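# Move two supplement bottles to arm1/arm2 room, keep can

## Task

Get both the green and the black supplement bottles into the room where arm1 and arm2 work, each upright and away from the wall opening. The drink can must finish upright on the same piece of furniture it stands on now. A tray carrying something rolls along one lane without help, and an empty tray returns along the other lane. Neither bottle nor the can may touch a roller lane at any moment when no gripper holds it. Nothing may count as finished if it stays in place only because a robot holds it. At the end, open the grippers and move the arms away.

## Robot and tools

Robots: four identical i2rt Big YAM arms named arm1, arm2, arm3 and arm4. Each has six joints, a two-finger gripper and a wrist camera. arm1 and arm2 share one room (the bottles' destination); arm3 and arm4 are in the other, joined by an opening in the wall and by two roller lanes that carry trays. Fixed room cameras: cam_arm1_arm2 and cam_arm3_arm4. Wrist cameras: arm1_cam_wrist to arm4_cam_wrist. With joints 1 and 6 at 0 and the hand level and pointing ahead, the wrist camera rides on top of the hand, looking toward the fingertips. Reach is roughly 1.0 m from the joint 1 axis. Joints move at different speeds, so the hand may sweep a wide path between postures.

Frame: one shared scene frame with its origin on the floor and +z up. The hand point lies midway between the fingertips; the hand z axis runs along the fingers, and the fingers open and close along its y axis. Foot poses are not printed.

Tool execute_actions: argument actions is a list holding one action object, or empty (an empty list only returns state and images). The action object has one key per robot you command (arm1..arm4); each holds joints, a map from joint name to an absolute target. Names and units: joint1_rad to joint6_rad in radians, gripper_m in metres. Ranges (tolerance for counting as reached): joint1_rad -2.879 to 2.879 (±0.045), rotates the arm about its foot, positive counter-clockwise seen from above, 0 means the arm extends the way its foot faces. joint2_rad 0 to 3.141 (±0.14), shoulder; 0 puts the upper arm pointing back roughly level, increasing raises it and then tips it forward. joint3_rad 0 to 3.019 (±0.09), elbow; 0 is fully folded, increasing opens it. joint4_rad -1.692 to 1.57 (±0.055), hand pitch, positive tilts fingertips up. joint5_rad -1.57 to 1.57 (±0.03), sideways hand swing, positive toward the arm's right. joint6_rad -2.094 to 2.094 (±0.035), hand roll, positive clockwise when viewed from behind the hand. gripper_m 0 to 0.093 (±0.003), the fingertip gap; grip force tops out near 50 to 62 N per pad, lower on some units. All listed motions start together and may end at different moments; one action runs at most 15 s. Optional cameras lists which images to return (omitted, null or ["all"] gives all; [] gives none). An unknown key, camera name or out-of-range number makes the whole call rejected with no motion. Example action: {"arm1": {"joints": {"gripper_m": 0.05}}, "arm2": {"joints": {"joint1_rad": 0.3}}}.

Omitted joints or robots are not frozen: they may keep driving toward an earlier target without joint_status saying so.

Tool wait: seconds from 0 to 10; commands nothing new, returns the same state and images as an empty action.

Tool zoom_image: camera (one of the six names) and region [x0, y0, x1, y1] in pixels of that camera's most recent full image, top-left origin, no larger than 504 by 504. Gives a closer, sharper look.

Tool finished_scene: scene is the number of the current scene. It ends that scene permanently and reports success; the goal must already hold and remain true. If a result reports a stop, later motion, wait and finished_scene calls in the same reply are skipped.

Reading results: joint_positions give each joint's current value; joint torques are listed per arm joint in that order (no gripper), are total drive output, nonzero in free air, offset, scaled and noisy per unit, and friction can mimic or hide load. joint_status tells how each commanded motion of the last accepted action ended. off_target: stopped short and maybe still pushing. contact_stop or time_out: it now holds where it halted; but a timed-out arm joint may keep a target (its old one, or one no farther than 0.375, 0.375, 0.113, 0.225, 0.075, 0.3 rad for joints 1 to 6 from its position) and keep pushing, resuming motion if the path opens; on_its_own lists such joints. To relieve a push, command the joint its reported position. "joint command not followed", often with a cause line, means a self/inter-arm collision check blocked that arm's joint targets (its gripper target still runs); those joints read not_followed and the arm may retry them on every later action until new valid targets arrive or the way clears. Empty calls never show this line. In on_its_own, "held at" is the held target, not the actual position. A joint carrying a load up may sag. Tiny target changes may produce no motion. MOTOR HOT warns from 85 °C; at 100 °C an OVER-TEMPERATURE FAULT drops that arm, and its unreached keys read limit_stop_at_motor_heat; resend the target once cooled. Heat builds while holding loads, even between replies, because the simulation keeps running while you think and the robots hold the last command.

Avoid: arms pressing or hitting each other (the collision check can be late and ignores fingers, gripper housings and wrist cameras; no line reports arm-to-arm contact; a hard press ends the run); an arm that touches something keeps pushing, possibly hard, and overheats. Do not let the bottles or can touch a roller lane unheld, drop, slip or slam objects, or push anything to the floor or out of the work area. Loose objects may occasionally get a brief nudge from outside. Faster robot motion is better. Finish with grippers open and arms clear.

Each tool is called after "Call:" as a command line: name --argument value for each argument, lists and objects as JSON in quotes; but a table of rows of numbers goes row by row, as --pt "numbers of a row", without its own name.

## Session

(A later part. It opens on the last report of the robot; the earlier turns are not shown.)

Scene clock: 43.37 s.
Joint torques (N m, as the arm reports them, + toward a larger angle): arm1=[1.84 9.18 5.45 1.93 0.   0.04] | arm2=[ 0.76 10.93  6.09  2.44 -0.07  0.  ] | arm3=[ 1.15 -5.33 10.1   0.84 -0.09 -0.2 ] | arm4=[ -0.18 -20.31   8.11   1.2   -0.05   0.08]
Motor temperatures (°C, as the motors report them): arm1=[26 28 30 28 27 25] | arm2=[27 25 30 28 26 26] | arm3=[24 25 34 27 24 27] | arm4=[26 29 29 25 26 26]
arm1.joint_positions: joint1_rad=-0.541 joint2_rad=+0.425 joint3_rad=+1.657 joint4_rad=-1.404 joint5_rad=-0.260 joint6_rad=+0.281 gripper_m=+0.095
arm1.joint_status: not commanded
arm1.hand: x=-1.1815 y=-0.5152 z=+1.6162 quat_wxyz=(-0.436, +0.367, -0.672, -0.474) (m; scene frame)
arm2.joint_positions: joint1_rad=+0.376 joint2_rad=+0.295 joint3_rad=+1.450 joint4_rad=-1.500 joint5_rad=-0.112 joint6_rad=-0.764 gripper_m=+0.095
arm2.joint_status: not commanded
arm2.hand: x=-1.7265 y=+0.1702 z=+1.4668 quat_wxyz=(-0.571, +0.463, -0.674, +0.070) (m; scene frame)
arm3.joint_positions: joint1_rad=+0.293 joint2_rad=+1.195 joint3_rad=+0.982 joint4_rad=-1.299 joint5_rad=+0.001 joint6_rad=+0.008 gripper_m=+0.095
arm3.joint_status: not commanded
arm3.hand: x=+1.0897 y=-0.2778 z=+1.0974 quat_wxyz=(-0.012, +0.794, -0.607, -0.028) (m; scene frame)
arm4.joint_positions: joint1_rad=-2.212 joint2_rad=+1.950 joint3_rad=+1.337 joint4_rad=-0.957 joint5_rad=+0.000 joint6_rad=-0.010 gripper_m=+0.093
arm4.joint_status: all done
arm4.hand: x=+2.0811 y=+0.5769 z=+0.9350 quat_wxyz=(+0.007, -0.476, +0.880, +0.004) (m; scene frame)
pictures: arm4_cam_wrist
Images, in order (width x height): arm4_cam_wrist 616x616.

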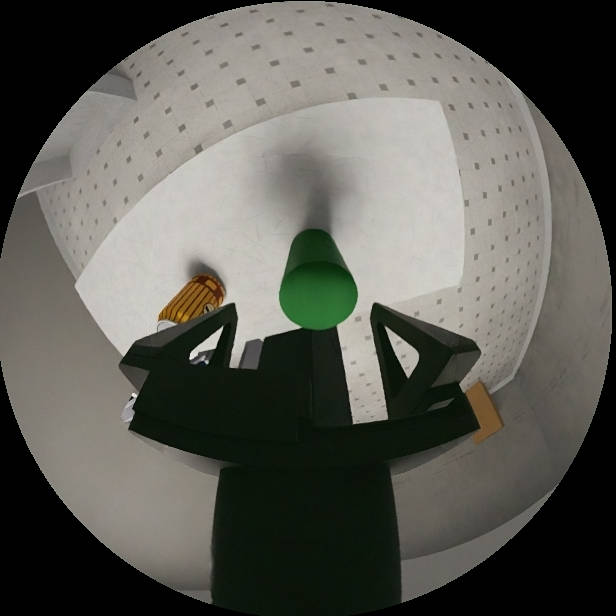

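Call:
execute_actions --actions '[{"arm4":{"joints":{"joint1_rad":-2.238,"joint3_rad":1.30,"joint4_rad":-0.92}}}]' --cameras '[]'

Call:
execute_actions --actions '[{"arm4":{"joints":{"joint2_rad":2.03,"joint3_rad":1.247,"joint4_rad":-0.743}}}]' --cameras '["arm4_cam_wrist"]'

Call:
execute_actions --actions '[{"arm4":{"joints":{"gripper_m":0.03}}}]' --cameras '["arm4_cam_wrist"]'

Scene clock: 47.83 s.
Joint torques (N m, as the arm reports them, + toward a larger angle): arm1=[2.04 8.79 5.56 1.96 0.01 0.03] | arm2=[ 0.91 10.95  6.23  2.53 -0.02  0.02] | arm3=[ 0.34 -6.58  9.93  0.6  -0.07 -0.25] | arm4=[ -0.14 -19.92   7.46   1.11  -0.05   0.08]
Motor temperatures (°C, as the motors report them): arm1=[26 28 30 28 27 25] | arm2=[27 25 30 28 26 26] | arm3=[24 25 35 27 24 27] | arm4=[26 29 29 25 26 26]
arm1.joint_positions: joint1_rad=-0.541 joint2_rad=+0.425 joint3_rad=+1.657 joint4_rad=-1.404 joint5_rad=-0.260 joint6_rad=+0.281 gripper_m=+0.095
arm1.joint_status: not commanded
arm1.hand: x=-1.1815 y=-0.5152 z=+1.6162 quat_wxyz=(-0.436, +0.367, -0.672, -0.474) (m; scene frame)
arm2.joint_positions: joint1_rad=+0.376 joint2_rad=+0.295 joint3_rad=+1.450 joint4_rad=-1.500 joint5_rad=-0.112 joint6_rad=-0.764 gripper_m=+0.095
arm2.joint_status: not commanded
arm2.hand: x=-1.7265 y=+0.1702 z=+1.4668 quat_wxyz=(-0.571, +0.463, -0.674, +0.070) (m; scene frame)
arm3.joint_positions: joint1_rad=+0.293 joint2_rad=+1.195 joint3_rad=+0.982 joint4_rad=-1.299 joint5_rad=+0.001 joint6_rad=+0.008 gripper_m=+0.095
arm3.joint_status: not commanded
arm3.hand: x=+1.0897 y=-0.2778 z=+1.0974 quat_wxyz=(-0.012, +0.794, -0.607, -0.028) (m; scene frame)
arm4.joint_positions: joint1_rad=-2.229 joint2_rad=+1.946 joint3_rad=+1.296 joint4_rad=-0.932 joint5_rad=+0.000 joint6_rad=-0.010 gripper_m=+0.093
arm4.joint_status: all done
arm4.hand: x=+2.0814 y=+0.5611 z=+0.9240 quat_wxyz=(+0.001, -0.468, +0.884, +0.001) (m; scene frame)
pictures: none
No camera images: the call's "cameras" was empty. Leave "cameras" out to get every camera's image.

Scene clock: 48.77 s.
Joint torques (N m, as the arm reports them, + toward a larger angle): arm1=[1.8  8.99 5.55 1.93 0.   0.05] | arm2=[ 1.52 11.11  6.05  2.39 -0.04  0.01] | arm3=[ 0.02 -6.03 10.14  0.67 -0.07 -0.18] | arm4=[  0.2  -20.52   6.79   1.19  -0.05   0.08]
Motor temperatures (°C, as the motors report them): arm1=[26 28 30 28 27 25] | arm2=[27 25 30 28 26 26] | arm3=[24 25 35 27 24 27] | arm4=[26 29 29 25 26 26]
arm1.joint_positions: joint1_rad=-0.541 joint2_rad=+0.425 joint3_rad=+1.657 joint4_rad=-1.404 joint5_rad=-0.260 joint6_rad=+0.281 gripper_m=+0.095
arm1.joint_status: not commanded
arm1.hand: x=-1.1815 y=-0.5152 z=+1.6162 quat_wxyz=(-0.436, +0.367, -0.672, -0.474) (m; scene frame)
arm2.joint_positions: joint1_rad=+0.376 joint2_rad=+0.295 joint3_rad=+1.450 joint4_rad=-1.500 joint5_rad=-0.112 joint6_rad=-0.764 gripper_m=+0.095
arm2.joint_status: not commanded
arm2.hand: x=-1.7265 y=+0.1702 z=+1.4668 quat_wxyz=(-0.571, +0.463, -0.674, +0.070) (m; scene frame)
arm3.joint_positions: joint1_rad=+0.293 joint2_rad=+1.195 joint3_rad=+0.982 joint4_rad=-1.299 joint5_rad=+0.001 joint6_rad=+0.008 gripper_m=+0.095
arm3.joint_status: not commanded
arm3.hand: x=+1.0897 y=-0.2778 z=+1.0974 quat_wxyz=(-0.012, +0.794, -0.607, -0.028) (m; scene frame)
arm4.joint_positions: joint1_rad=-2.229 joint2_rad=+2.051 joint3_rad=+1.239 joint4_rad=-0.756 joint5_rad=+0.000 joint6_rad=-0.010 gripper_m=+0.093
arm4.joint_status: all done
arm4.hand: x=+2.0794 y=+0.5583 z=+0.8548 quat_wxyz=(+0.008, -0.468, +0.884, +0.004) (m; scene frame)
pictures: arm4_cam_wrist
Images, in order (width x height): arm4_cam_wrist 616x616.

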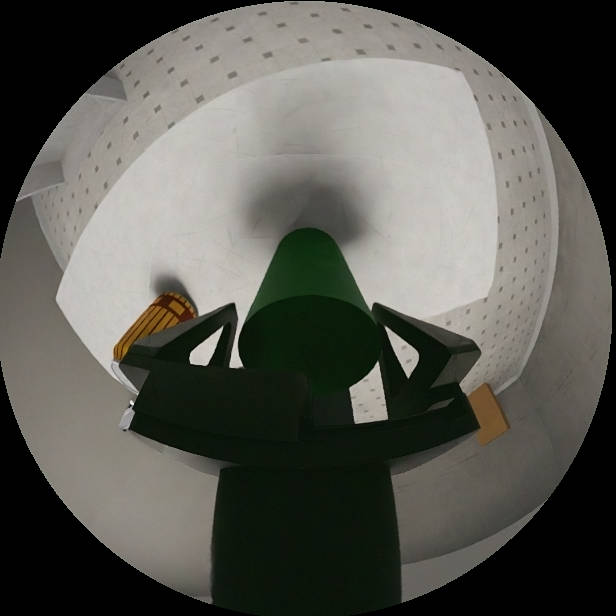

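Scene clock: 49.40 s.
Joint torques (N m, as the arm reports them, + toward a larger angle): arm1=[1.79 9.03 5.56 1.9  0.   0.03] | arm2=[ 1.28 10.8   6.1   2.47 -0.1   0.02] | arm3=[ 0.92 -5.75  9.94  0.44 -0.09 -0.2 ] | arm4=[  0.2  -20.42   6.81   1.18  -0.04   0.08]
Motor temperatures (°C, as the motors report them): arm1=[26 28 30 28 27 25] | arm2=[27 25 30 28 26 26] | arm3=[24 25 35 27 24 27] | arm4=[26 29 29 25 26 26]
arm1.joint_positions: joint1_rad=-0.541 joint2_rad=+0.425 joint3_rad=+1.657 joint4_rad=-1.404 joint5_rad=-0.260 joint6_rad=+0.281 gripper_m=+0.095
arm1.joint_status: not commanded
arm1.hand: x=-1.1815 y=-0.5152 z=+1.6162 quat_wxyz=(-0.436, +0.367, -0.672, -0.474) (m; scene frame)
arm2.joint_positions: joint1_rad=+0.376 joint2_rad=+0.295 joint3_rad=+1.450 joint4_rad=-1.500 joint5_rad=-0.112 joint6_rad=-0.764 gripper_m=+0.095
arm2.joint_status: not commanded
arm2.hand: x=-1.7265 y=+0.1702 z=+1.4668 quat_wxyz=(-0.571, +0.463, -0.674, +0.070) (m; scene frame)
arm3.joint_positions: joint1_rad=+0.293 joint2_rad=+1.195 joint3_rad=+0.982 joint4_rad=-1.299 joint5_rad=+0.001 joint6_rad=+0.008 gripper_m=+0.095
arm3.joint_status: not commanded
arm3.hand: x=+1.0897 y=-0.2778 z=+1.0974 quat_wxyz=(-0.012, +0.794, -0.607, -0.028) (m; scene frame)
arm4.joint_positions: joint1_rad=-2.230 joint2_rad=+2.051 joint3_rad=+1.239 joint4_rad=-0.755 joint5_rad=+0.000 joint6_rad=-0.010 gripper_m=+0.065
arm4.joint_status: gripper_m off_target (ended at +0.065, target +0.030)
arm4.hand: x=+2.0798 y=+0.5582 z=+0.8548 quat_wxyz=(+0.008, -0.468, +0.884, +0.005) (m; scene frame)
pictures: arm4_cam_wrist
Images, in order (width x height): arm4_cam_wrist 616x616.

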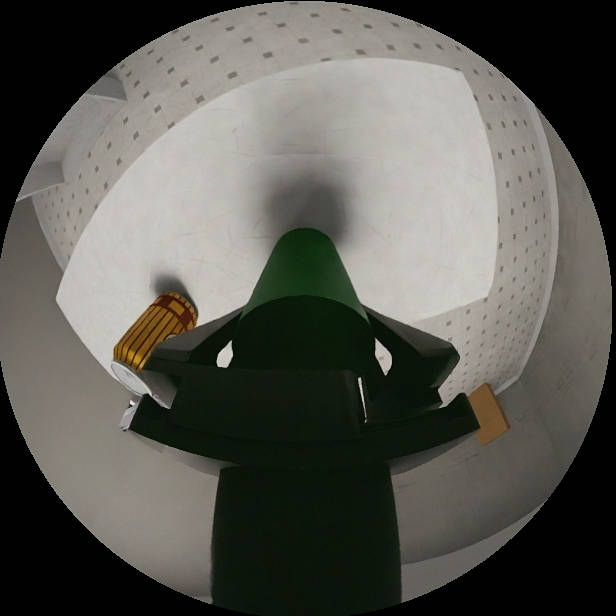

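Call:
execute_actions --actions '[{"arm4":{"joints":{"joint2_rad":1.75,"joint3_rad":1.37,"joint4_rad":-1.13}}}]' --cameras '[]'

Call:
execute_actions --actions '[{"arm4":{"joints":{"joint1_rad":-0.33,"joint6_rad":-0.29}}}]' --cameras '[]'

Call:
execute_actions --actions '[{"arm4":{"joints":{"joint2_rad":2.435,"joint3_rad":1.36,"joint4_rad":-0.435}}}]' --cameras '["arm4_cam_wrist"]'

Scene clock: 57.30 s.
Joint torques (N m, as the arm reports them, + toward a larger angle): arm1=[1.84 8.91 5.54 1.91 0.01 0.04] | arm2=[ 1.23 11.19  6.1   2.33 -0.04  0.02] | arm3=[ 1.05 -6.52 10.    0.52 -0.07 -0.21] | arm4=[  0.19 -19.07  10.23   0.38  -0.03   0.08]
Motor temperatures (°C, as the motors report them): arm1=[26 28 30 28 27 25] | arm2=[27 25 30 28 26 26] | arm3=[24 25 35 27 24 27] | arm4=[26 29 29 25 26 26]
arm1.joint_positions: joint1_rad=-0.541 joint2_rad=+0.425 joint3_rad=+1.657 joint4_rad=-1.404 joint5_rad=-0.260 joint6_rad=+0.281 gripper_m=+0.095
arm1.joint_status: not commanded
arm1.hand: x=-1.1815 y=-0.5152 z=+1.6162 quat_wxyz=(-0.436, +0.367, -0.672, -0.474) (m; scene frame)
arm2.joint_positions: joint1_rad=+0.376 joint2_rad=+0.295 joint3_rad=+1.450 joint4_rad=-1.500 joint5_rad=-0.112 joint6_rad=-0.764 gripper_m=+0.095
arm2.joint_status: not commanded
arm2.hand: x=-1.7265 y=+0.1702 z=+1.4668 quat_wxyz=(-0.571, +0.463, -0.674, +0.070) (m; scene frame)
arm3.joint_positions: joint1_rad=+0.293 joint2_rad=+1.195 joint3_rad=+0.982 joint4_rad=-1.299 joint5_rad=+0.001 joint6_rad=+0.008 gripper_m=+0.095
arm3.joint_status: not commanded
arm3.hand: x=+1.0897 y=-0.2778 z=+1.0974 quat_wxyz=(-0.012, +0.794, -0.607, -0.028) (m; scene frame)
arm4.joint_positions: joint1_rad=-2.230 joint2_rad=+1.775 joint3_rad=+1.337 joint4_rad=-1.121 joint5_rad=+0.000 joint6_rad=-0.010 gripper_m=+0.065
arm4.joint_status: all done
arm4.hand: x=+2.0747 y=+0.5507 z=+1.0227 quat_wxyz=(+0.012, -0.468, +0.884, +0.006) (m; scene frame)
pictures: none
No camera images: the call's "cameras" was empty. Leave "cameras" out to get every camera's image.

Scene clock: 59.30 s.
Joint torques (N m, as the arm reports them, + toward a larger angle): arm1=[1.64 8.99 5.54 1.91 0.   0.06] | arm2=[ 2.01 11.45  6.    2.47 -0.05 -0.01] | arm3=[ 0.94 -6.59  9.98  0.67 -0.09 -0.19] | arm4=[  0.09 -18.92  10.11   0.29   0.07  -0.14]
Motor temperatures (°C, as the motors report them): arm1=[26 28 30 28 27 25] | arm2=[27 25 30 28 26 26] | arm3=[24 25 35 27 24 27] | arm4=[26 29 29 25 26 26]
arm1.joint_positions: joint1_rad=-0.541 joint2_rad=+0.425 joint3_rad=+1.657 joint4_rad=-1.404 joint5_rad=-0.260 joint6_rad=+0.281 gripper_m=+0.095
arm1.joint_status: not commanded
arm1.hand: x=-1.1815 y=-0.5152 z=+1.6162 quat_wxyz=(-0.436, +0.367, -0.672, -0.474) (m; scene frame)
arm2.joint_positions: joint1_rad=+0.376 joint2_rad=+0.295 joint3_rad=+1.450 joint4_rad=-1.500 joint5_rad=-0.112 joint6_rad=-0.764 gripper_m=+0.095
arm2.joint_status: not commanded
arm2.hand: x=-1.7265 y=+0.1702 z=+1.4668 quat_wxyz=(-0.571, +0.463, -0.674, +0.070) (m; scene frame)
arm3.joint_positions: joint1_rad=+0.293 joint2_rad=+1.195 joint3_rad=+0.982 joint4_rad=-1.299 joint5_rad=+0.001 joint6_rad=+0.008 gripper_m=+0.095
arm3.joint_status: not commanded
arm3.hand: x=+1.0897 y=-0.2778 z=+1.0974 quat_wxyz=(-0.012, +0.794, -0.607, -0.028) (m; scene frame)
arm4.joint_positions: joint1_rad=-0.320 joint2_rad=+1.775 joint3_rad=+1.337 joint4_rad=-1.121 joint5_rad=-0.002 joint6_rad=-0.280 gripper_m=+0.065
arm4.joint_status: all done
arm4.hand: x=+1.2854 y=+0.2651 z=+1.0132 quat_wxyz=(+0.007, -1.000, -0.006, +0.002) (m; scene frame)
pictures: none
No camera images: the call's "cameras" was empty. Leave "cameras" out to get every camera's image.

Scene clock: 60.90 s.
Joint torques (N m, as the arm reports them, + toward a larger angle): arm1=[1.65 9.25 5.59 2.   0.01 0.07] | arm2=[ 1.56 11.01  6.21  2.53 -0.04 -0.01] | arm3=[ 1.14 -5.97 10.28  0.69 -0.07 -0.17] | arm4=[ -0.26 -22.69   5.67   1.04   0.    -0.14]
Motor temperatures (°C, as the motors report them): arm1=[26 28 30 28 27 25] | arm2=[27 25 30 28 26 26] | arm3=[24 25 35 27 24 27] | arm4=[26 29 29 25 26 26]
arm1.joint_positions: joint1_rad=-0.541 joint2_rad=+0.425 joint3_rad=+1.657 joint4_rad=-1.404 joint5_rad=-0.260 joint6_rad=+0.281 gripper_m=+0.095
arm1.joint_status: not commanded
arm1.hand: x=-1.1815 y=-0.5152 z=+1.6162 quat_wxyz=(-0.436, +0.367, -0.672, -0.474) (m; scene frame)
arm2.joint_positions: joint1_rad=+0.376 joint2_rad=+0.295 joint3_rad=+1.450 joint4_rad=-1.500 joint5_rad=-0.112 joint6_rad=-0.764 gripper_m=+0.095
arm2.joint_status: not commanded
arm2.hand: x=-1.7265 y=+0.1702 z=+1.4668 quat_wxyz=(-0.571, +0.463, -0.674, +0.070) (m; scene frame)
arm3.joint_positions: joint1_rad=+0.293 joint2_rad=+1.195 joint3_rad=+0.982 joint4_rad=-1.299 joint5_rad=+0.001 joint6_rad=+0.008 gripper_m=+0.095
arm3.joint_status: not commanded
arm3.hand: x=+1.0897 y=-0.2778 z=+1.0974 quat_wxyz=(-0.012, +0.794, -0.607, -0.028) (m; scene frame)
arm4.joint_positions: joint1_rad=-0.320 joint2_rad=+2.464 joint3_rad=+1.337 joint4_rad=-0.445 joint5_rad=-0.001 joint6_rad=-0.280 gripper_m=+0.065
arm4.joint_status: all done
arm4.hand: x=+1.2793 y=+0.2721 z=+0.6575 quat_wxyz=(+0.005, -1.000, -0.006, -0.004) (m; scene frame)
pictures: arm4_cam_wrist
Images, in order (width x height): arm4_cam_wrist 616x616.

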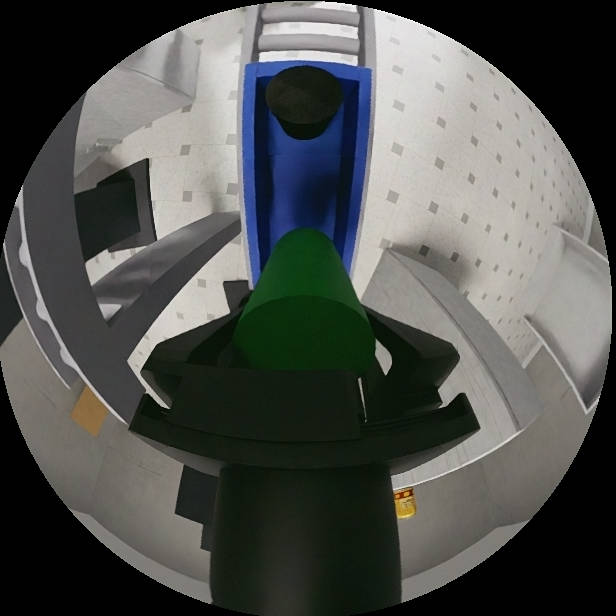

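Call:
execute_actions --actions '[{"arm4":{"joints":{"joint2_rad":2.63,"joint3_rad":1.447,"joint4_rad":-0.335}}}]' --cameras '["arm4_cam_wrist"]'

Scene clock: 64.87 s.
Joint torques (N m, as the arm reports them, + toward a larger angle): arm1=[1.73 8.75 5.52 2.   0.   0.05] | arm2=[ 1.15 11.09  6.07  2.55 -0.04  0.03] | arm3=[ 0.13 -5.03  9.89  0.56 -0.08 -0.17] | arm4=[ -0.36 -24.38   4.33   0.75   0.08  -0.13]
Motor temperatures (°C, as the motors report them): arm1=[26 28 30 28 27 25] | arm2=[27 25 30 28 26 26] | arm3=[24 25 35 27 24 27] | arm4=[26 29 29 25 26 26]
arm1.joint_positions: joint1_rad=-0.541 joint2_rad=+0.425 joint3_rad=+1.657 joint4_rad=-1.404 joint5_rad=-0.260 joint6_rad=+0.281 gripper_m=+0.095
arm1.joint_status: not commanded
arm1.hand: x=-1.1815 y=-0.5152 z=+1.6162 quat_wxyz=(-0.436, +0.367, -0.672, -0.474) (m; scene frame)
arm2.joint_positions: joint1_rad=+0.376 joint2_rad=+0.295 joint3_rad=+1.450 joint4_rad=-1.500 joint5_rad=-0.112 joint6_rad=-0.764 gripper_m=+0.095
arm2.joint_status: not commanded
arm2.hand: x=-1.7265 y=+0.1702 z=+1.4668 quat_wxyz=(-0.571, +0.463, -0.674, +0.070) (m; scene frame)
arm3.joint_positions: joint1_rad=+0.293 joint2_rad=+1.195 joint3_rad=+0.982 joint4_rad=-1.299 joint5_rad=+0.001 joint6_rad=+0.008 gripper_m=+0.095
arm3.joint_status: not commanded
arm3.hand: x=+1.0897 y=-0.2778 z=+1.0974 quat_wxyz=(-0.012, +0.794, -0.607, -0.028) (m; scene frame)
arm4.joint_positions: joint1_rad=-0.318 joint2_rad=+2.669 joint3_rad=+1.432 joint4_rad=-0.338 joint5_rad=-0.003 joint6_rad=-0.281 gripper_m=+0.065
arm4.joint_status: all done
arm4.hand: x=+1.2888 y=+0.2699 z=+0.5690 quat_wxyz=(+0.004, -1.000, -0.007, -0.006) (m; scene frame)
pictures: arm4_cam_wrist
Images, in order (width x height): arm4_cam_wrist 616x616.

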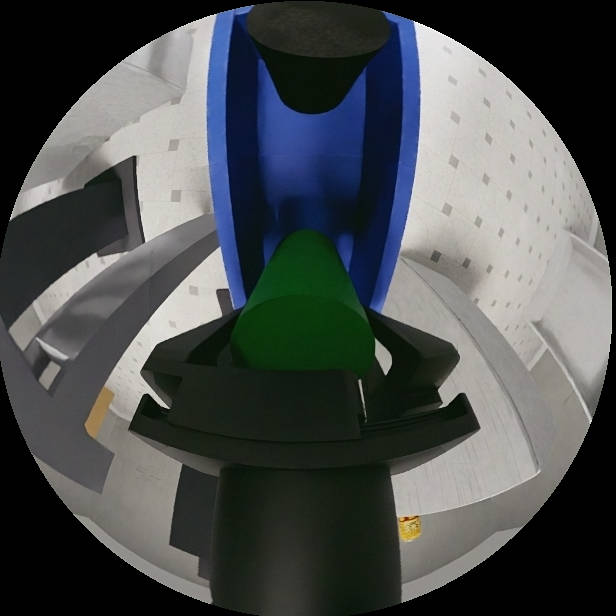

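Call:
execute_actions --actions '[{"arm4":{"joints":{"gripper_m":0.085}}}]' --cameras '[]'

Call:
execute_actions --actions '[{"arm4":{"joints":{"joint2_rad":2.42,"joint3_rad":1.33,"joint4_rad":-0.47}}}]' --cameras '[]'

Call:
execute_actions --actions '[{"arm4":{"joints":{"joint1_rad":-0.37,"joint2_rad":2.505,"joint3_rad":1.61,"joint4_rad":-0.63,"joint6_rad":-0.33,"gripper_m":0.04}}}]' --cameras '[]'

Call:
execute_actions --actions '[{"arm4":{"joints":{"joint2_rad":2.73,"joint3_rad":1.75,"joint4_rad":-0.535}}}]' --cameras '["arm4_cam_wrist"]'

Scene clock: 71.20 s.
Joint torques (N m, as the arm reports them, + toward a larger angle): arm1=[1.76 9.15 5.6  1.94 0.01 0.06] | arm2=[ 1.05 11.    6.04  2.71 -0.04  0.02] | arm3=[ 1.38 -5.6  10.11  0.71 -0.03 -0.21] | arm4=[ -0.34 -22.66   4.44   0.8    0.07  -0.13]
Motor temperatures (°C, as the motors report them): arm1=[26 28 30 28 27 25] | arm2=[27 25 30 28 26 26] | arm3=[24 25 35 27 24 27] | arm4=[26 29 29 25 26 26]
arm1.joint_positions: joint1_rad=-0.541 joint2_rad=+0.425 joint3_rad=+1.657 joint4_rad=-1.404 joint5_rad=-0.260 joint6_rad=+0.281 gripper_m=+0.095
arm1.joint_status: not commanded
arm1.hand: x=-1.1815 y=-0.5152 z=+1.6162 quat_wxyz=(-0.436, +0.367, -0.672, -0.474) (m; scene frame)
arm2.joint_positions: joint1_rad=+0.376 joint2_rad=+0.295 joint3_rad=+1.450 joint4_rad=-1.500 joint5_rad=-0.112 joint6_rad=-0.764 gripper_m=+0.095
arm2.joint_status: not commanded
arm2.hand: x=-1.7265 y=+0.1702 z=+1.4668 quat_wxyz=(-0.571, +0.463, -0.674, +0.070) (m; scene frame)
arm3.joint_positions: joint1_rad=+0.293 joint2_rad=+1.195 joint3_rad=+0.982 joint4_rad=-1.299 joint5_rad=+0.001 joint6_rad=+0.008 gripper_m=+0.095
arm3.joint_status: not commanded
arm3.hand: x=+1.0897 y=-0.2778 z=+1.0974 quat_wxyz=(-0.012, +0.794, -0.607, -0.028) (m; scene frame)
arm4.joint_positions: joint1_rad=-0.318 joint2_rad=+2.653 joint3_rad=+1.432 joint4_rad=-0.338 joint5_rad=-0.003 joint6_rad=-0.281 gripper_m=+0.085
arm4.joint_status: all done
arm4.hand: x=+1.2813 y=+0.2719 z=+0.5767 quat_wxyz=(+0.006, -1.000, -0.007, +0.002) (m; scene frame)
pictures: none
No camera images: the call's "cameras" was empty. Leave "cameras" out to get every camera's image.

Scene clock: 72.43 s.
Joint torques (N m, as the arm reports them, + toward a larger angle): arm1=[1.87 9.03 5.6  1.9  0.   0.05] | arm2=[ 1.34 10.77  6.27  2.41 -0.14 -0.01] | arm3=[ 1.18 -6.07  9.9   0.79 -0.03 -0.23] | arm4=[ -0.39 -19.98   4.96   0.34   0.07  -0.14]
Motor temperatures (°C, as the motors report them): arm1=[26 28 30 28 27 25] | arm2=[27 25 30 28 26 26] | arm3=[24 25 35 27 24 27] | arm4=[26 29 29 25 26 26]
arm1.joint_positions: joint1_rad=-0.541 joint2_rad=+0.425 joint3_rad=+1.657 joint4_rad=-1.404 joint5_rad=-0.260 joint6_rad=+0.281 gripper_m=+0.095
arm1.joint_status: not commanded
arm1.hand: x=-1.1815 y=-0.5152 z=+1.6162 quat_wxyz=(-0.436, +0.367, -0.672, -0.474) (m; scene frame)
arm2.joint_positions: joint1_rad=+0.376 joint2_rad=+0.295 joint3_rad=+1.450 joint4_rad=-1.500 joint5_rad=-0.112 joint6_rad=-0.764 gripper_m=+0.095
arm2.joint_status: not commanded
arm2.hand: x=-1.7265 y=+0.1702 z=+1.4668 quat_wxyz=(-0.571, +0.463, -0.674, +0.070) (m; scene frame)
arm3.joint_positions: joint1_rad=+0.293 joint2_rad=+1.195 joint3_rad=+0.982 joint4_rad=-1.299 joint5_rad=+0.001 joint6_rad=+0.008 gripper_m=+0.095
arm3.joint_status: not commanded
arm3.hand: x=+1.0897 y=-0.2778 z=+1.0974 quat_wxyz=(-0.012, +0.794, -0.607, -0.028) (m; scene frame)
arm4.joint_positions: joint1_rad=-0.318 joint2_rad=+2.418 joint3_rad=+1.320 joint4_rad=-0.462 joint5_rad=-0.003 joint6_rad=-0.281 gripper_m=+0.085
arm4.joint_status: all done
arm4.hand: x=+1.2750 y=+0.2721 z=+0.6777 quat_wxyz=(+0.006, -1.000, -0.007, +0.002) (m; scene frame)
pictures: none
No camera images: the call's "cameras" was empty. Leave "cameras" out to get every camera's image.

Scene clock: 73.63 s.
Joint torques (N m, as the arm reports them, + toward a larger angle): arm1=[1.48 9.19 5.55 1.92 0.   0.04] | arm2=[ 1.24 11.42  5.86  2.45 -0.03 -0.06] | arm3=[ 1.17 -5.41 10.17  0.6  -0.1  -0.19] | arm4=[  0.55 -23.71   7.07   0.26   0.03  -0.15]
Motor temperatures (°C, as the motors report them): arm1=[26 28 30 28 27 25] | arm2=[27 25 30 28 26 26] | arm3=[24 25 35 27 24 27] | arm4=[26 29 29 25 26 26]
arm1.joint_positions: joint1_rad=-0.541 joint2_rad=+0.425 joint3_rad=+1.657 joint4_rad=-1.404 joint5_rad=-0.260 joint6_rad=+0.281 gripper_m=+0.095
arm1.joint_status: not commanded
arm1.hand: x=-1.1815 y=-0.5152 z=+1.6162 quat_wxyz=(-0.436, +0.367, -0.672, -0.474) (m; scene frame)
arm2.joint_positions: joint1_rad=+0.376 joint2_rad=+0.295 joint3_rad=+1.450 joint4_rad=-1.500 joint5_rad=-0.112 joint6_rad=-0.764 gripper_m=+0.095
arm2.joint_status: not commanded
arm2.hand: x=-1.7265 y=+0.1702 z=+1.4668 quat_wxyz=(-0.571, +0.463, -0.674, +0.070) (m; scene frame)
arm3.joint_positions: joint1_rad=+0.293 joint2_rad=+1.195 joint3_rad=+0.982 joint4_rad=-1.299 joint5_rad=+0.001 joint6_rad=+0.008 gripper_m=+0.095
arm3.joint_status: not commanded
arm3.hand: x=+1.0897 y=-0.2778 z=+1.0974 quat_wxyz=(-0.012, +0.794, -0.607, -0.028) (m; scene frame)
arm4.joint_positions: joint1_rad=-0.370 joint2_rad=+2.516 joint3_rad=+1.587 joint4_rad=-0.621 joint5_rad=-0.002 joint6_rad=-0.318 gripper_m=+0.040
arm4.joint_status: all done
arm4.hand: x=+1.2117 y=+0.3217 z=+0.6788 quat_wxyz=(+0.009, -1.000, +0.000, +0.006) (m; scene frame)
pictures: none
No camera images: the call's "cameras" was empty. Leave "cameras" out to get every camera's image.

Scene clock: 74.93 s.
Joint torques (N m, as the arm reports them, + toward a larger angle): arm1=[1.88 8.86 5.49 1.91 0.   0.04] | arm2=[ 1.79 10.83  6.2   2.61 -0.09 -0.02] | arm3=[ 0.61 -5.34 10.09  0.64 -0.08 -0.18] | arm4=[  0.59 -25.47   5.82   0.78   0.03  -0.15]
Motor temperatures (°C, as the motors report them): arm1=[26 28 30 28 27 25] | arm2=[27 25 30 28 26 26] | arm3=[24 25 35 27 24 27] | arm4=[26 29 29 25 26 26]
arm1.joint_positions: joint1_rad=-0.541 joint2_rad=+0.425 joint3_rad=+1.657 joint4_rad=-1.404 joint5_rad=-0.260 joint6_rad=+0.281 gripper_m=+0.095
arm1.joint_status: not commanded
arm1.hand: x=-1.1815 y=-0.5152 z=+1.6162 quat_wxyz=(-0.436, +0.367, -0.672, -0.474) (m; scene frame)
arm2.joint_positions: joint1_rad=+0.376 joint2_rad=+0.295 joint3_rad=+1.450 joint4_rad=-1.500 joint5_rad=-0.112 joint6_rad=-0.764 gripper_m=+0.095
arm2.joint_status: not commanded
arm2.hand: x=-1.7265 y=+0.1702 z=+1.4668 quat_wxyz=(-0.571, +0.463, -0.674, +0.070) (m; scene frame)
arm3.joint_positions: joint1_rad=+0.293 joint2_rad=+1.195 joint3_rad=+0.982 joint4_rad=-1.299 joint5_rad=+0.001 joint6_rad=+0.008 gripper_m=+0.095
arm3.joint_status: not commanded
arm3.hand: x=+1.0897 y=-0.2778 z=+1.0974 quat_wxyz=(-0.012, +0.794, -0.607, -0.028) (m; scene frame)
arm4.joint_positions: joint1_rad=-0.370 joint2_rad=+2.755 joint3_rad=+1.735 joint4_rad=-0.539 joint5_rad=-0.002 joint6_rad=-0.319 gripper_m=+0.040
arm4.joint_status: all done
arm4.hand: x=+1.2136 y=+0.3226 z=+0.5726 quat_wxyz=(+0.007, -1.000, +0.000, +0.002) (m; scene frame)
pictures: arm4_cam_wrist
Images, in order (width x height): arm4_cam_wrist 616x616.

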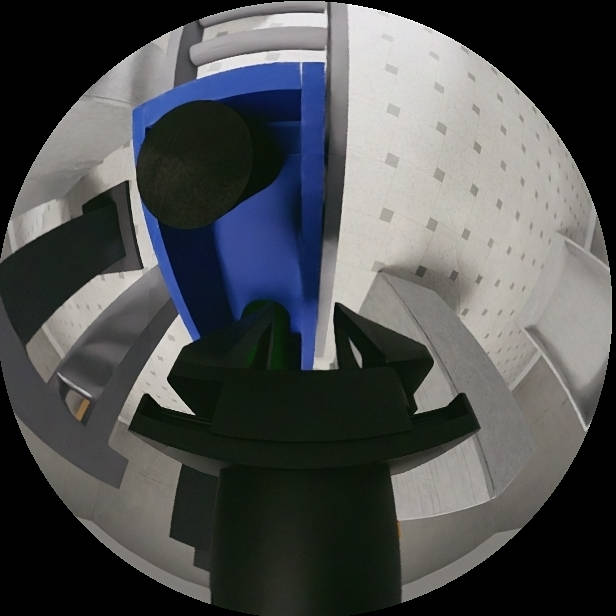

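Aligned; go a little deeper than before (~0.505).

Call:
execute_actions --actions '[{"arm4":{"joints":{"joint2_rad":2.895,"joint3_rad":1.87,"joint4_rad":-0.495,"gripper_m":0.033}}}]' --cameras '["arm4_cam_wrist"]'

Call:
execute_actions --actions '[{"arm4":{"joints":{"gripper_m":0.0}}}]' --cameras '["arm4_cam_wrist"]'

Call:
execute_actions --actions '[{"arm4":{"joints":{"joint2_rad":2.70,"joint3_rad":1.755,"joint4_rad":-0.56}}}]' --cameras '["arm4_cam_wrist","arm3_cam_wrist"]'

Scene clock: 80.20 s.
Joint torques (N m, as the arm reports them, + toward a larger angle): arm1=[1.75 9.35 5.6  1.93 0.   0.04] | arm2=[ 1.16 11.16  6.27  2.68 -0.03  0.04] | arm3=[ 1.42 -5.97 10.    0.51 -0.1  -0.2 ] | arm4=[  0.53 -25.     5.72   0.82   0.03  -0.15]
Motor temperatures (°C, as the motors report them): arm1=[26 28 30 28 27 25] | arm2=[27 25 30 28 26 26] | arm3=[24 25 35 27 24 27] | arm4=[26 29 29 25 26 26]
arm1.joint_positions: joint1_rad=-0.541 joint2_rad=+0.425 joint3_rad=+1.657 joint4_rad=-1.404 joint5_rad=-0.260 joint6_rad=+0.281 gripper_m=+0.095
arm1.joint_status: not commanded
arm1.hand: x=-1.1815 y=-0.5152 z=+1.6162 quat_wxyz=(-0.436, +0.367, -0.672, -0.474) (m; scene frame)
arm2.joint_positions: joint1_rad=+0.376 joint2_rad=+0.295 joint3_rad=+1.450 joint4_rad=-1.500 joint5_rad=-0.112 joint6_rad=-0.764 gripper_m=+0.095
arm2.joint_status: not commanded
arm2.hand: x=-1.7265 y=+0.1702 z=+1.4668 quat_wxyz=(-0.571, +0.463, -0.674, +0.070) (m; scene frame)
arm3.joint_positions: joint1_rad=+0.293 joint2_rad=+1.195 joint3_rad=+0.982 joint4_rad=-1.299 joint5_rad=+0.001 joint6_rad=+0.008 gripper_m=+0.095
arm3.joint_status: not commanded
arm3.hand: x=+1.0897 y=-0.2778 z=+1.0974 quat_wxyz=(-0.012, +0.794, -0.607, -0.028) (m; scene frame)
arm4.joint_positions: joint1_rad=-0.370 joint2_rad=+2.917 joint3_rad=+1.853 joint4_rad=-0.500 joint5_rad=-0.002 joint6_rad=-0.319 gripper_m=+0.033
arm4.joint_status: all done
arm4.hand: x=+1.2219 y=+0.3209 z=+0.5020 quat_wxyz=(+0.006, -1.000, +0.000, -0.001) (m; scene frame)
pictures: arm4_cam_wrist
Images, in order (width x height): arm4_cam_wrist 616x616.

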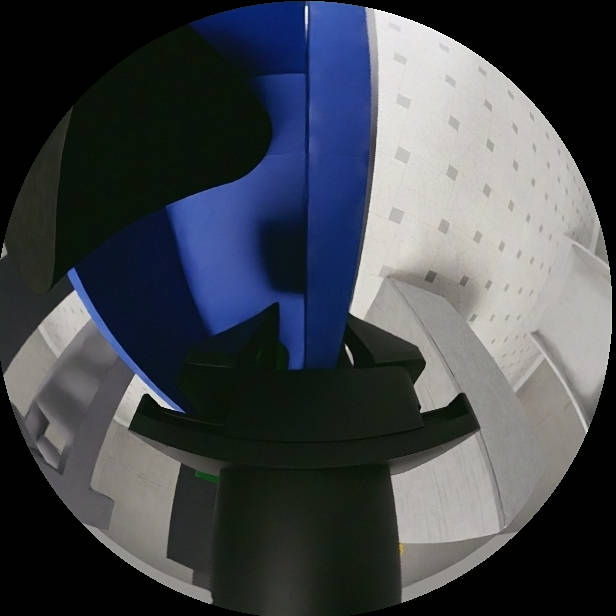

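Scene clock: 80.73 s.
Joint torques (N m, as the arm reports them, + toward a larger angle): arm1=[ 1.88  9.13  5.53  1.97 -0.01  0.06] | arm2=[ 1.6  10.75  5.96  2.47 -0.07  0.03] | arm3=[ 0.12 -6.16 10.13  0.48 -0.08 -0.22] | arm4=[  0.66 -25.31   5.71   0.82  -0.17  -0.15]
Motor temperatures (°C, as the motors report them): arm1=[26 28 30 28 27 25] | arm2=[27 25 30 28 26 26] | arm3=[24 25 35 27 24 27] | arm4=[26 29 29 25 26 26]
arm1.joint_positions: joint1_rad=-0.541 joint2_rad=+0.425 joint3_rad=+1.657 joint4_rad=-1.404 joint5_rad=-0.260 joint6_rad=+0.281 gripper_m=+0.095
arm1.joint_status: not commanded
arm1.hand: x=-1.1815 y=-0.5152 z=+1.6162 quat_wxyz=(-0.436, +0.367, -0.672, -0.474) (m; scene frame)
arm2.joint_positions: joint1_rad=+0.376 joint2_rad=+0.295 joint3_rad=+1.450 joint4_rad=-1.500 joint5_rad=-0.112 joint6_rad=-0.764 gripper_m=+0.095
arm2.joint_status: not commanded
arm2.hand: x=-1.7265 y=+0.1702 z=+1.4668 quat_wxyz=(-0.571, +0.463, -0.674, +0.070) (m; scene frame)
arm3.joint_positions: joint1_rad=+0.293 joint2_rad=+1.195 joint3_rad=+0.982 joint4_rad=-1.299 joint5_rad=+0.001 joint6_rad=+0.008 gripper_m=+0.095
arm3.joint_status: not commanded
arm3.hand: x=+1.0897 y=-0.2778 z=+1.0974 quat_wxyz=(-0.012, +0.794, -0.607, -0.028) (m; scene frame)
arm4.joint_positions: joint1_rad=-0.372 joint2_rad=+2.917 joint3_rad=+1.853 joint4_rad=-0.499 joint5_rad=+0.003 joint6_rad=-0.319 gripper_m=+0.011
arm4.joint_status: gripper_m off_target (ended at +0.011, target +0.000)
arm4.hand: x=+1.2224 y=+0.3228 z=+0.5020 quat_wxyz=(+0.009, -1.000, +0.000, -0.001) (m; scene frame)
pictures: arm4_cam_wrist
Images, in order (width x height): arm4_cam_wrist 616x616.

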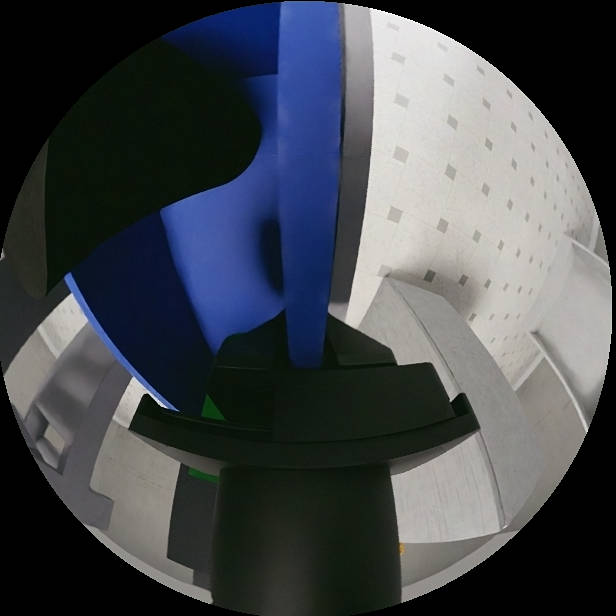

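Scene clock: 81.83 s.
Joint torques (N m, as the arm reports them, + toward a larger angle): arm1=[1.86 8.92 5.5  1.95 0.01 0.05] | arm2=[ 1.86 11.02  6.32  2.62 -0.01 -0.05] | arm3=[ 0.77 -5.73 10.18  0.88 -0.02 -0.18] | arm4=[  0.69 -27.86   5.75   0.3   -0.28  -0.14]
Motor temperatures (°C, as the motors report them): arm1=[26 28 30 28 27 25] | arm2=[27 25 30 28 26 26] | arm3=[24 25 35 27 24 27] | arm4=[26 29 29 25 26 26]
arm1.joint_positions: joint1_rad=-0.541 joint2_rad=+0.425 joint3_rad=+1.657 joint4_rad=-1.404 joint5_rad=-0.260 joint6_rad=+0.281 gripper_m=+0.095
arm1.joint_status: not commanded
arm1.hand: x=-1.1815 y=-0.5152 z=+1.6162 quat_wxyz=(-0.436, +0.367, -0.672, -0.474) (m; scene frame)
arm2.joint_positions: joint1_rad=+0.376 joint2_rad=+0.295 joint3_rad=+1.450 joint4_rad=-1.500 joint5_rad=-0.112 joint6_rad=-0.764 gripper_m=+0.095
arm2.joint_status: not commanded
arm2.hand: x=-1.7265 y=+0.1702 z=+1.4668 quat_wxyz=(-0.571, +0.463, -0.674, +0.070) (m; scene frame)
arm3.joint_positions: joint1_rad=+0.293 joint2_rad=+1.195 joint3_rad=+0.982 joint4_rad=-1.299 joint5_rad=+0.001 joint6_rad=+0.008 gripper_m=+0.095
arm3.joint_status: not commanded
arm3.hand: x=+1.0897 y=-0.2778 z=+1.0974 quat_wxyz=(-0.012, +0.794, -0.607, -0.028) (m; scene frame)
arm4.joint_positions: joint1_rad=-0.371 joint2_rad=+2.744 joint3_rad=+1.742 joint4_rad=-0.550 joint5_rad=+0.005 joint6_rad=-0.319 gripper_m=+0.011
arm4.joint_status: all done
arm4.hand: x=+1.2076 y=+0.3267 z=+0.5805 quat_wxyz=(+0.012, -1.000, +0.000, +0.005) (m; scene frame)
pictures: arm3_cam_wrist, arm4_cam_wrist
Images, in order (width x height): arm3_cam_wrist 616x616, arm4_cam_wrist 616x616.

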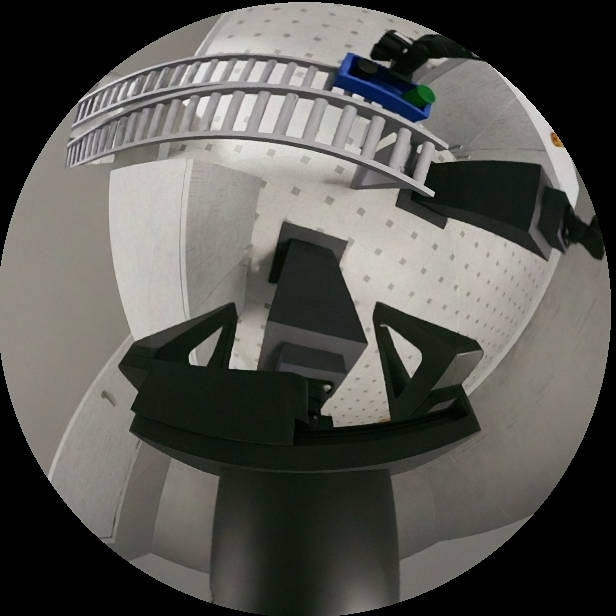

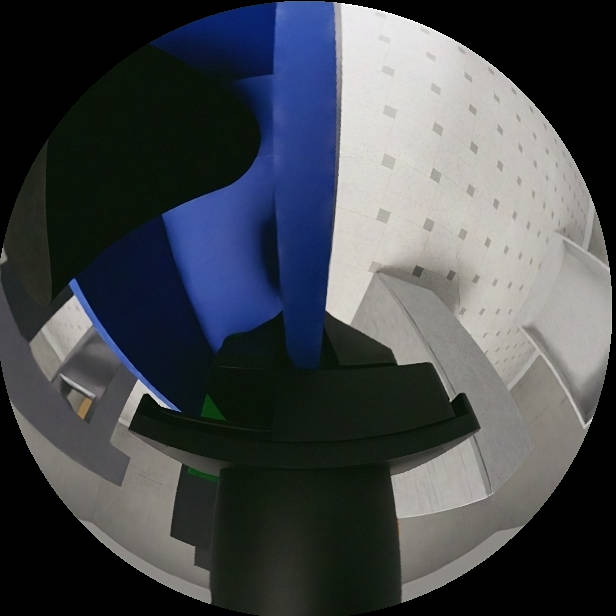

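Call:
execute_actions --actions '[{"arm4":{"joints":{"joint2_rad":2.375,"joint3_rad":1.57,"joint4_rad":-0.69}}}]' --cameras '[]'

Call:
execute_actions --actions '[{"arm4":{"joints":{"joint2_rad":2.16,"joint3_rad":1.58,"joint4_rad":-0.93}}}]' --cameras '[]'

Call:
execute_actions --actions '[{"arm4":{"joints":{"joint1_rad":0.063,"joint6_rad":0.115}}}]' --cameras '[]'

Call:
execute_actions --actions '[{"arm4":{"joints":{"joint2_rad":2.34,"joint3_rad":1.765,"joint4_rad":-0.95}}}]' --cameras '["arm4_cam_wrist","arm3_cam_wrist"]'

Scene clock: 87.80 s.
Joint torques (N m, as the arm reports them, + toward a larger angle): arm1=[1.71 8.88 5.53 1.93 0.   0.04] | arm2=[ 0.78 11.37  6.1   2.57 -0.04  0.03] | arm3=[ 0.01 -5.6   9.81  0.6  -0.02 -0.16] | arm4=[  0.67 -27.03   7.54   0.61  -0.34  -0.11]
Motor temperatures (°C, as the motors report them): arm1=[26 28 30 28 27 25] | arm2=[27 25 30 28 26 26] | arm3=[24 25 36 27 24 27] | arm4=[26 30 29 25 26 26]
arm1.joint_positions: joint1_rad=-0.541 joint2_rad=+0.425 joint3_rad=+1.657 joint4_rad=-1.404 joint5_rad=-0.260 joint6_rad=+0.281 gripper_m=+0.095
arm1.joint_status: not commanded
arm1.hand: x=-1.1815 y=-0.5152 z=+1.6162 quat_wxyz=(-0.436, +0.367, -0.672, -0.474) (m; scene frame)
arm2.joint_positions: joint1_rad=+0.376 joint2_rad=+0.295 joint3_rad=+1.450 joint4_rad=-1.500 joint5_rad=-0.112 joint6_rad=-0.764 gripper_m=+0.095
arm2.joint_status: not commanded
arm2.hand: x=-1.7265 y=+0.1702 z=+1.4668 quat_wxyz=(-0.571, +0.463, -0.674, +0.070) (m; scene frame)
arm3.joint_positions: joint1_rad=+0.293 joint2_rad=+1.195 joint3_rad=+0.982 joint4_rad=-1.299 joint5_rad=+0.001 joint6_rad=+0.008 gripper_m=+0.095
arm3.joint_status: not commanded
arm3.hand: x=+1.0897 y=-0.2778 z=+1.0974 quat_wxyz=(-0.012, +0.794, -0.607, -0.028) (m; scene frame)
arm4.joint_positions: joint1_rad=-0.371 joint2_rad=+2.426 joint3_rad=+1.544 joint4_rad=-0.689 joint5_rad=+0.006 joint6_rad=-0.322 gripper_m=+0.011
arm4.joint_status: all done
arm4.hand: x=+1.2190 y=+0.3211 z=+0.7207 quat_wxyz=(+0.009, -1.000, -0.001, -0.005) (m; scene frame)
pictures: none
No camera images: the call's "cameras" was empty. Leave "cameras" out to get every camera's image.

Scene clock: 89.20 s.
Joint torques (N m, as the arm reports them, + toward a larger angle): arm1=[1.69 8.99 5.55 1.96 0.   0.05] | arm2=[ 1.88 11.01  6.16  2.45 -0.03  0.  ] | arm3=[ 0.14 -5.23 10.25  0.61 -0.04 -0.16] | arm4=[  0.58 -26.84   9.4    0.15  -0.36  -0.12]
Motor temperatures (°C, as the motors report them): arm1=[26 28 30 28 27 25] | arm2=[27 25 30 28 26 26] | arm3=[24 25 36 27 24 27] | arm4=[26 30 29 25 26 26]
arm1.joint_positions: joint1_rad=-0.541 joint2_rad=+0.425 joint3_rad=+1.657 joint4_rad=-1.404 joint5_rad=-0.260 joint6_rad=+0.281 gripper_m=+0.095
arm1.joint_status: not commanded
arm1.hand: x=-1.1815 y=-0.5152 z=+1.6162 quat_wxyz=(-0.436, +0.367, -0.672, -0.474) (m; scene frame)
arm2.joint_positions: joint1_rad=+0.376 joint2_rad=+0.295 joint3_rad=+1.450 joint4_rad=-1.500 joint5_rad=-0.112 joint6_rad=-0.764 gripper_m=+0.095
arm2.joint_status: not commanded
arm2.hand: x=-1.7265 y=+0.1702 z=+1.4668 quat_wxyz=(-0.571, +0.463, -0.674, +0.070) (m; scene frame)
arm3.joint_positions: joint1_rad=+0.293 joint2_rad=+1.195 joint3_rad=+0.982 joint4_rad=-1.299 joint5_rad=+0.001 joint6_rad=+0.008 gripper_m=+0.095
arm3.joint_status: not commanded
arm3.hand: x=+1.0897 y=-0.2778 z=+1.0974 quat_wxyz=(-0.012, +0.794, -0.607, -0.028) (m; scene frame)
arm4.joint_positions: joint1_rad=-0.371 joint2_rad=+2.212 joint3_rad=+1.544 joint4_rad=-0.919 joint5_rad=+0.007 joint6_rad=-0.322 gripper_m=+0.011
arm4.joint_status: all done
arm4.hand: x=+1.2143 y=+0.3208 z=+0.8446 quat_wxyz=(+0.007, -1.000, -0.001, -0.012) (m; scene frame)
pictures: none
No camera images: the call's "cameras" was empty. Leave "cameras" out to get every camera's image.

Scene clock: 91.03 s.
Joint torques (N m, as the arm reports them, + toward a larger angle): arm1=[1.71 9.1  5.54 1.91 0.   0.07] | arm2=[ 0.93 11.06  6.09  2.24 -0.04 -0.03] | arm3=[ 0.37 -6.96 10.06  0.47 -0.04 -0.14] | arm4=[  1.26 -26.65   9.27   0.22  -0.51   0.09]
Motor temperatures (°C, as the motors report them): arm1=[26 28 30 28 27 25] | arm2=[27 25 30 28 26 26] | arm3=[24 25 36 27 24 27] | arm4=[26 30 29 25 26 26]
arm1.joint_positions: joint1_rad=-0.541 joint2_rad=+0.425 joint3_rad=+1.657 joint4_rad=-1.404 joint5_rad=-0.260 joint6_rad=+0.281 gripper_m=+0.095
arm1.joint_status: not commanded
arm1.hand: x=-1.1815 y=-0.5152 z=+1.6162 quat_wxyz=(-0.436, +0.367, -0.672, -0.474) (m; scene frame)
arm2.joint_positions: joint1_rad=+0.376 joint2_rad=+0.295 joint3_rad=+1.450 joint4_rad=-1.500 joint5_rad=-0.112 joint6_rad=-0.764 gripper_m=+0.095
arm2.joint_status: not commanded
arm2.hand: x=-1.7265 y=+0.1702 z=+1.4668 quat_wxyz=(-0.571, +0.463, -0.674, +0.070) (m; scene frame)
arm3.joint_positions: joint1_rad=+0.293 joint2_rad=+1.195 joint3_rad=+0.982 joint4_rad=-1.299 joint5_rad=+0.001 joint6_rad=+0.008 gripper_m=+0.095
arm3.joint_status: not commanded
arm3.hand: x=+1.0897 y=-0.2778 z=+1.0974 quat_wxyz=(-0.012, +0.794, -0.607, -0.028) (m; scene frame)
arm4.joint_positions: joint1_rad=+0.054 joint2_rad=+2.212 joint3_rad=+1.544 joint4_rad=-0.921 joint5_rad=+0.011 joint6_rad=+0.106 gripper_m=+0.011
arm4.joint_status: all done
arm4.hand: x=+1.1872 y=+0.0704 z=+0.8413 quat_wxyz=(+0.012, -1.000, +0.000, -0.012) (m; scene frame)
pictures: none
No camera images: the call's "cameras" was empty. Leave "cameras" out to get every camera's image.

Scene clock: 92.07 s.
Joint torques (N m, as the arm reports them, + toward a larger angle): arm1=[1.72 9.1  5.55 1.99 0.   0.05] | arm2=[ 2.04 10.89  6.12  2.4  -0.08  0.02] | arm3=[ 1.02 -6.17  9.97  0.49 -0.05 -0.21] | arm4=[  1.55 -30.61  11.05   0.37  -0.49   0.04]
Motor temperatures (°C, as the motors report them): arm1=[26 28 30 28 27 25] | arm2=[27 25 30 28 26 26] | arm3=[24 25 36 27 24 27] | arm4=[26 30 29 25 26 26]
arm1.joint_positions: joint1_rad=-0.541 joint2_rad=+0.425 joint3_rad=+1.657 joint4_rad=-1.404 joint5_rad=-0.260 joint6_rad=+0.281 gripper_m=+0.095
arm1.joint_status: not commanded
arm1.hand: x=-1.1815 y=-0.5152 z=+1.6162 quat_wxyz=(-0.436, +0.367, -0.672, -0.474) (m; scene frame)
arm2.joint_positions: joint1_rad=+0.376 joint2_rad=+0.295 joint3_rad=+1.450 joint4_rad=-1.500 joint5_rad=-0.112 joint6_rad=-0.764 gripper_m=+0.095
arm2.joint_status: not commanded
arm2.hand: x=-1.7265 y=+0.1702 z=+1.4668 quat_wxyz=(-0.571, +0.463, -0.674, +0.070) (m; scene frame)
arm3.joint_positions: joint1_rad=+0.293 joint2_rad=+1.195 joint3_rad=+0.982 joint4_rad=-1.299 joint5_rad=+0.001 joint6_rad=+0.008 gripper_m=+0.095
arm3.joint_status: not commanded
arm3.hand: x=+1.0897 y=-0.2778 z=+1.0974 quat_wxyz=(-0.012, +0.794, -0.607, -0.028) (m; scene frame)
arm4.joint_positions: joint1_rad=+0.054 joint2_rad=+2.410 joint3_rad=+1.699 joint4_rad=-0.947 joint5_rad=+0.010 joint6_rad=+0.110 gripper_m=+0.011
arm4.joint_status: all done
arm4.hand: x=+1.1692 y=+0.0692 z=+0.7686 quat_wxyz=(+0.016, -0.999, +0.002, -0.047) (m; scene frame)
pictures: arm3_cam_wrist, arm4_cam_wrist
Images, in order (width x height): arm3_cam_wrist 616x616, arm4_cam_wrist 616x616.

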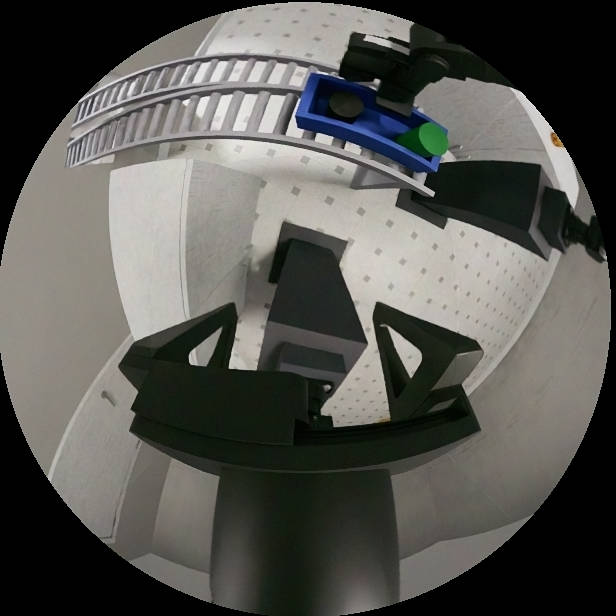

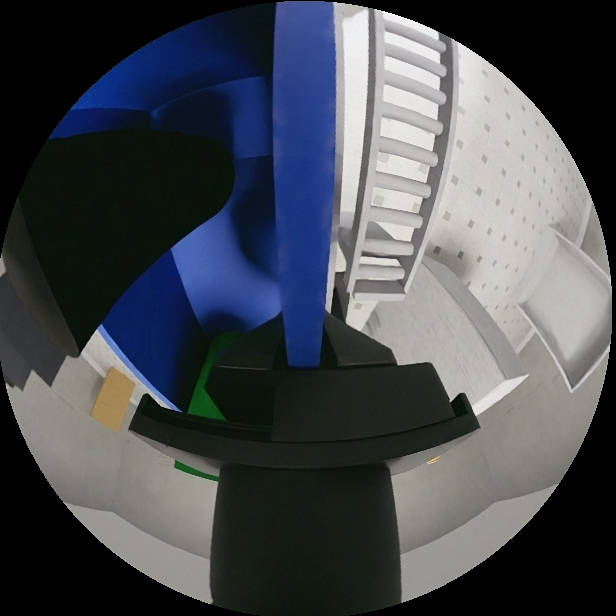

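Call:
execute_actions --actions '[{"arm4":{"joints":{"joint2_rad":2.43,"joint3_rad":1.79,"joint4_rad":-0.91}}}]' --cameras '["arm4_cam_wrist","arm3_cam_wrist"]'

Call:
zoom_image --camera "arm3_cam_wrist" --region '[260, 40, 470, 220]'

Scene clock: 98.00 s.
Joint torques (N m, as the arm reports them, + toward a larger angle): arm1=[1.7  9.02 5.52 2.   0.01 0.05] | arm2=[ 1.01 10.08  6.05  2.41 -0.06  0.01] | arm3=[ 0.27 -6.22  9.81  0.52 -0.07 -0.2 ] | arm4=[  1.46 -28.    10.19   0.67  -0.26   0.03]
Motor temperatures (°C, as the motors report them): arm1=[26 28 30 28 27 25] | arm2=[27 25 30 28 26 26] | arm3=[24 25 36 27 24 27] | arm4=[26 30 30 25 26 26]
arm1.joint_positions: joint1_rad=-0.541 joint2_rad=+0.425 joint3_rad=+1.657 joint4_rad=-1.404 joint5_rad=-0.260 joint6_rad=+0.281 gripper_m=+0.095
arm1.joint_status: not commanded
arm1.hand: x=-1.1815 y=-0.5152 z=+1.6162 quat_wxyz=(-0.436, +0.367, -0.672, -0.474) (m; scene frame)
arm2.joint_positions: joint1_rad=+0.376 joint2_rad=+0.295 joint3_rad=+1.450 joint4_rad=-1.500 joint5_rad=-0.112 joint6_rad=-0.764 gripper_m=+0.095
arm2.joint_status: not commanded
arm2.hand: x=-1.7265 y=+0.1702 z=+1.4668 quat_wxyz=(-0.571, +0.463, -0.674, +0.070) (m; scene frame)
arm3.joint_positions: joint1_rad=+0.293 joint2_rad=+1.195 joint3_rad=+0.982 joint4_rad=-1.299 joint5_rad=+0.001 joint6_rad=+0.008 gripper_m=+0.095
arm3.joint_status: not commanded
arm3.hand: x=+1.0897 y=-0.2778 z=+1.0974 quat_wxyz=(-0.012, +0.794, -0.607, -0.028) (m; scene frame)
arm4.joint_positions: joint1_rad=+0.054 joint2_rad=+2.476 joint3_rad=+1.734 joint4_rad=-0.914 joint5_rad=+0.005 joint6_rad=+0.110 gripper_m=+0.011
arm4.joint_status: all done
arm4.hand: x=+1.1643 y=+0.0682 z=+0.7377 quat_wxyz=(+0.014, -0.999, +0.002, -0.046) (m; scene frame)
pictures: arm3_cam_wrist, arm4_cam_wrist
Images, in order (width x height): arm3_cam_wrist 616x616, arm4_cam_wrist 616x616.

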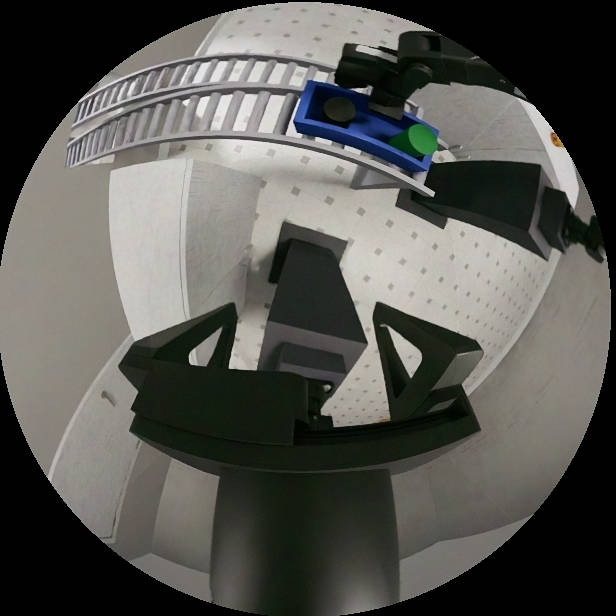

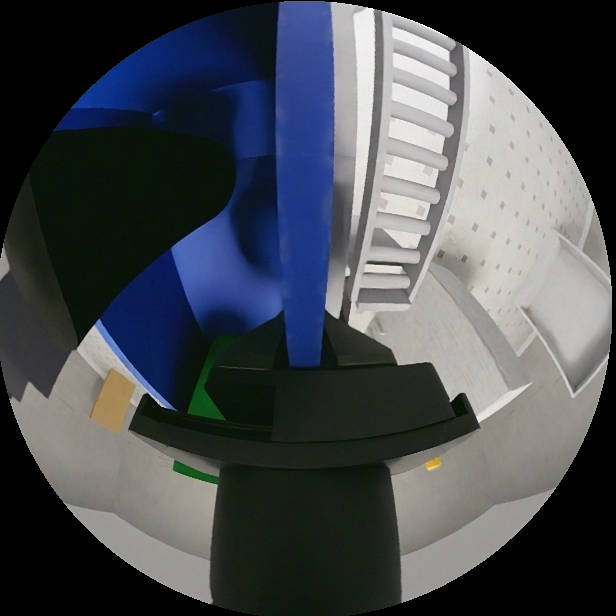

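Region (260, 40, 470, 220) of arm3_cam_wrist's 616x616 image, scaled by 2.400, with more detail than that image has; it fills the top 432 rows of this view, and the rest is white.

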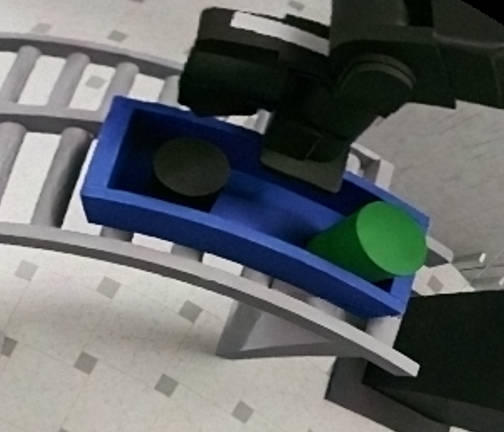

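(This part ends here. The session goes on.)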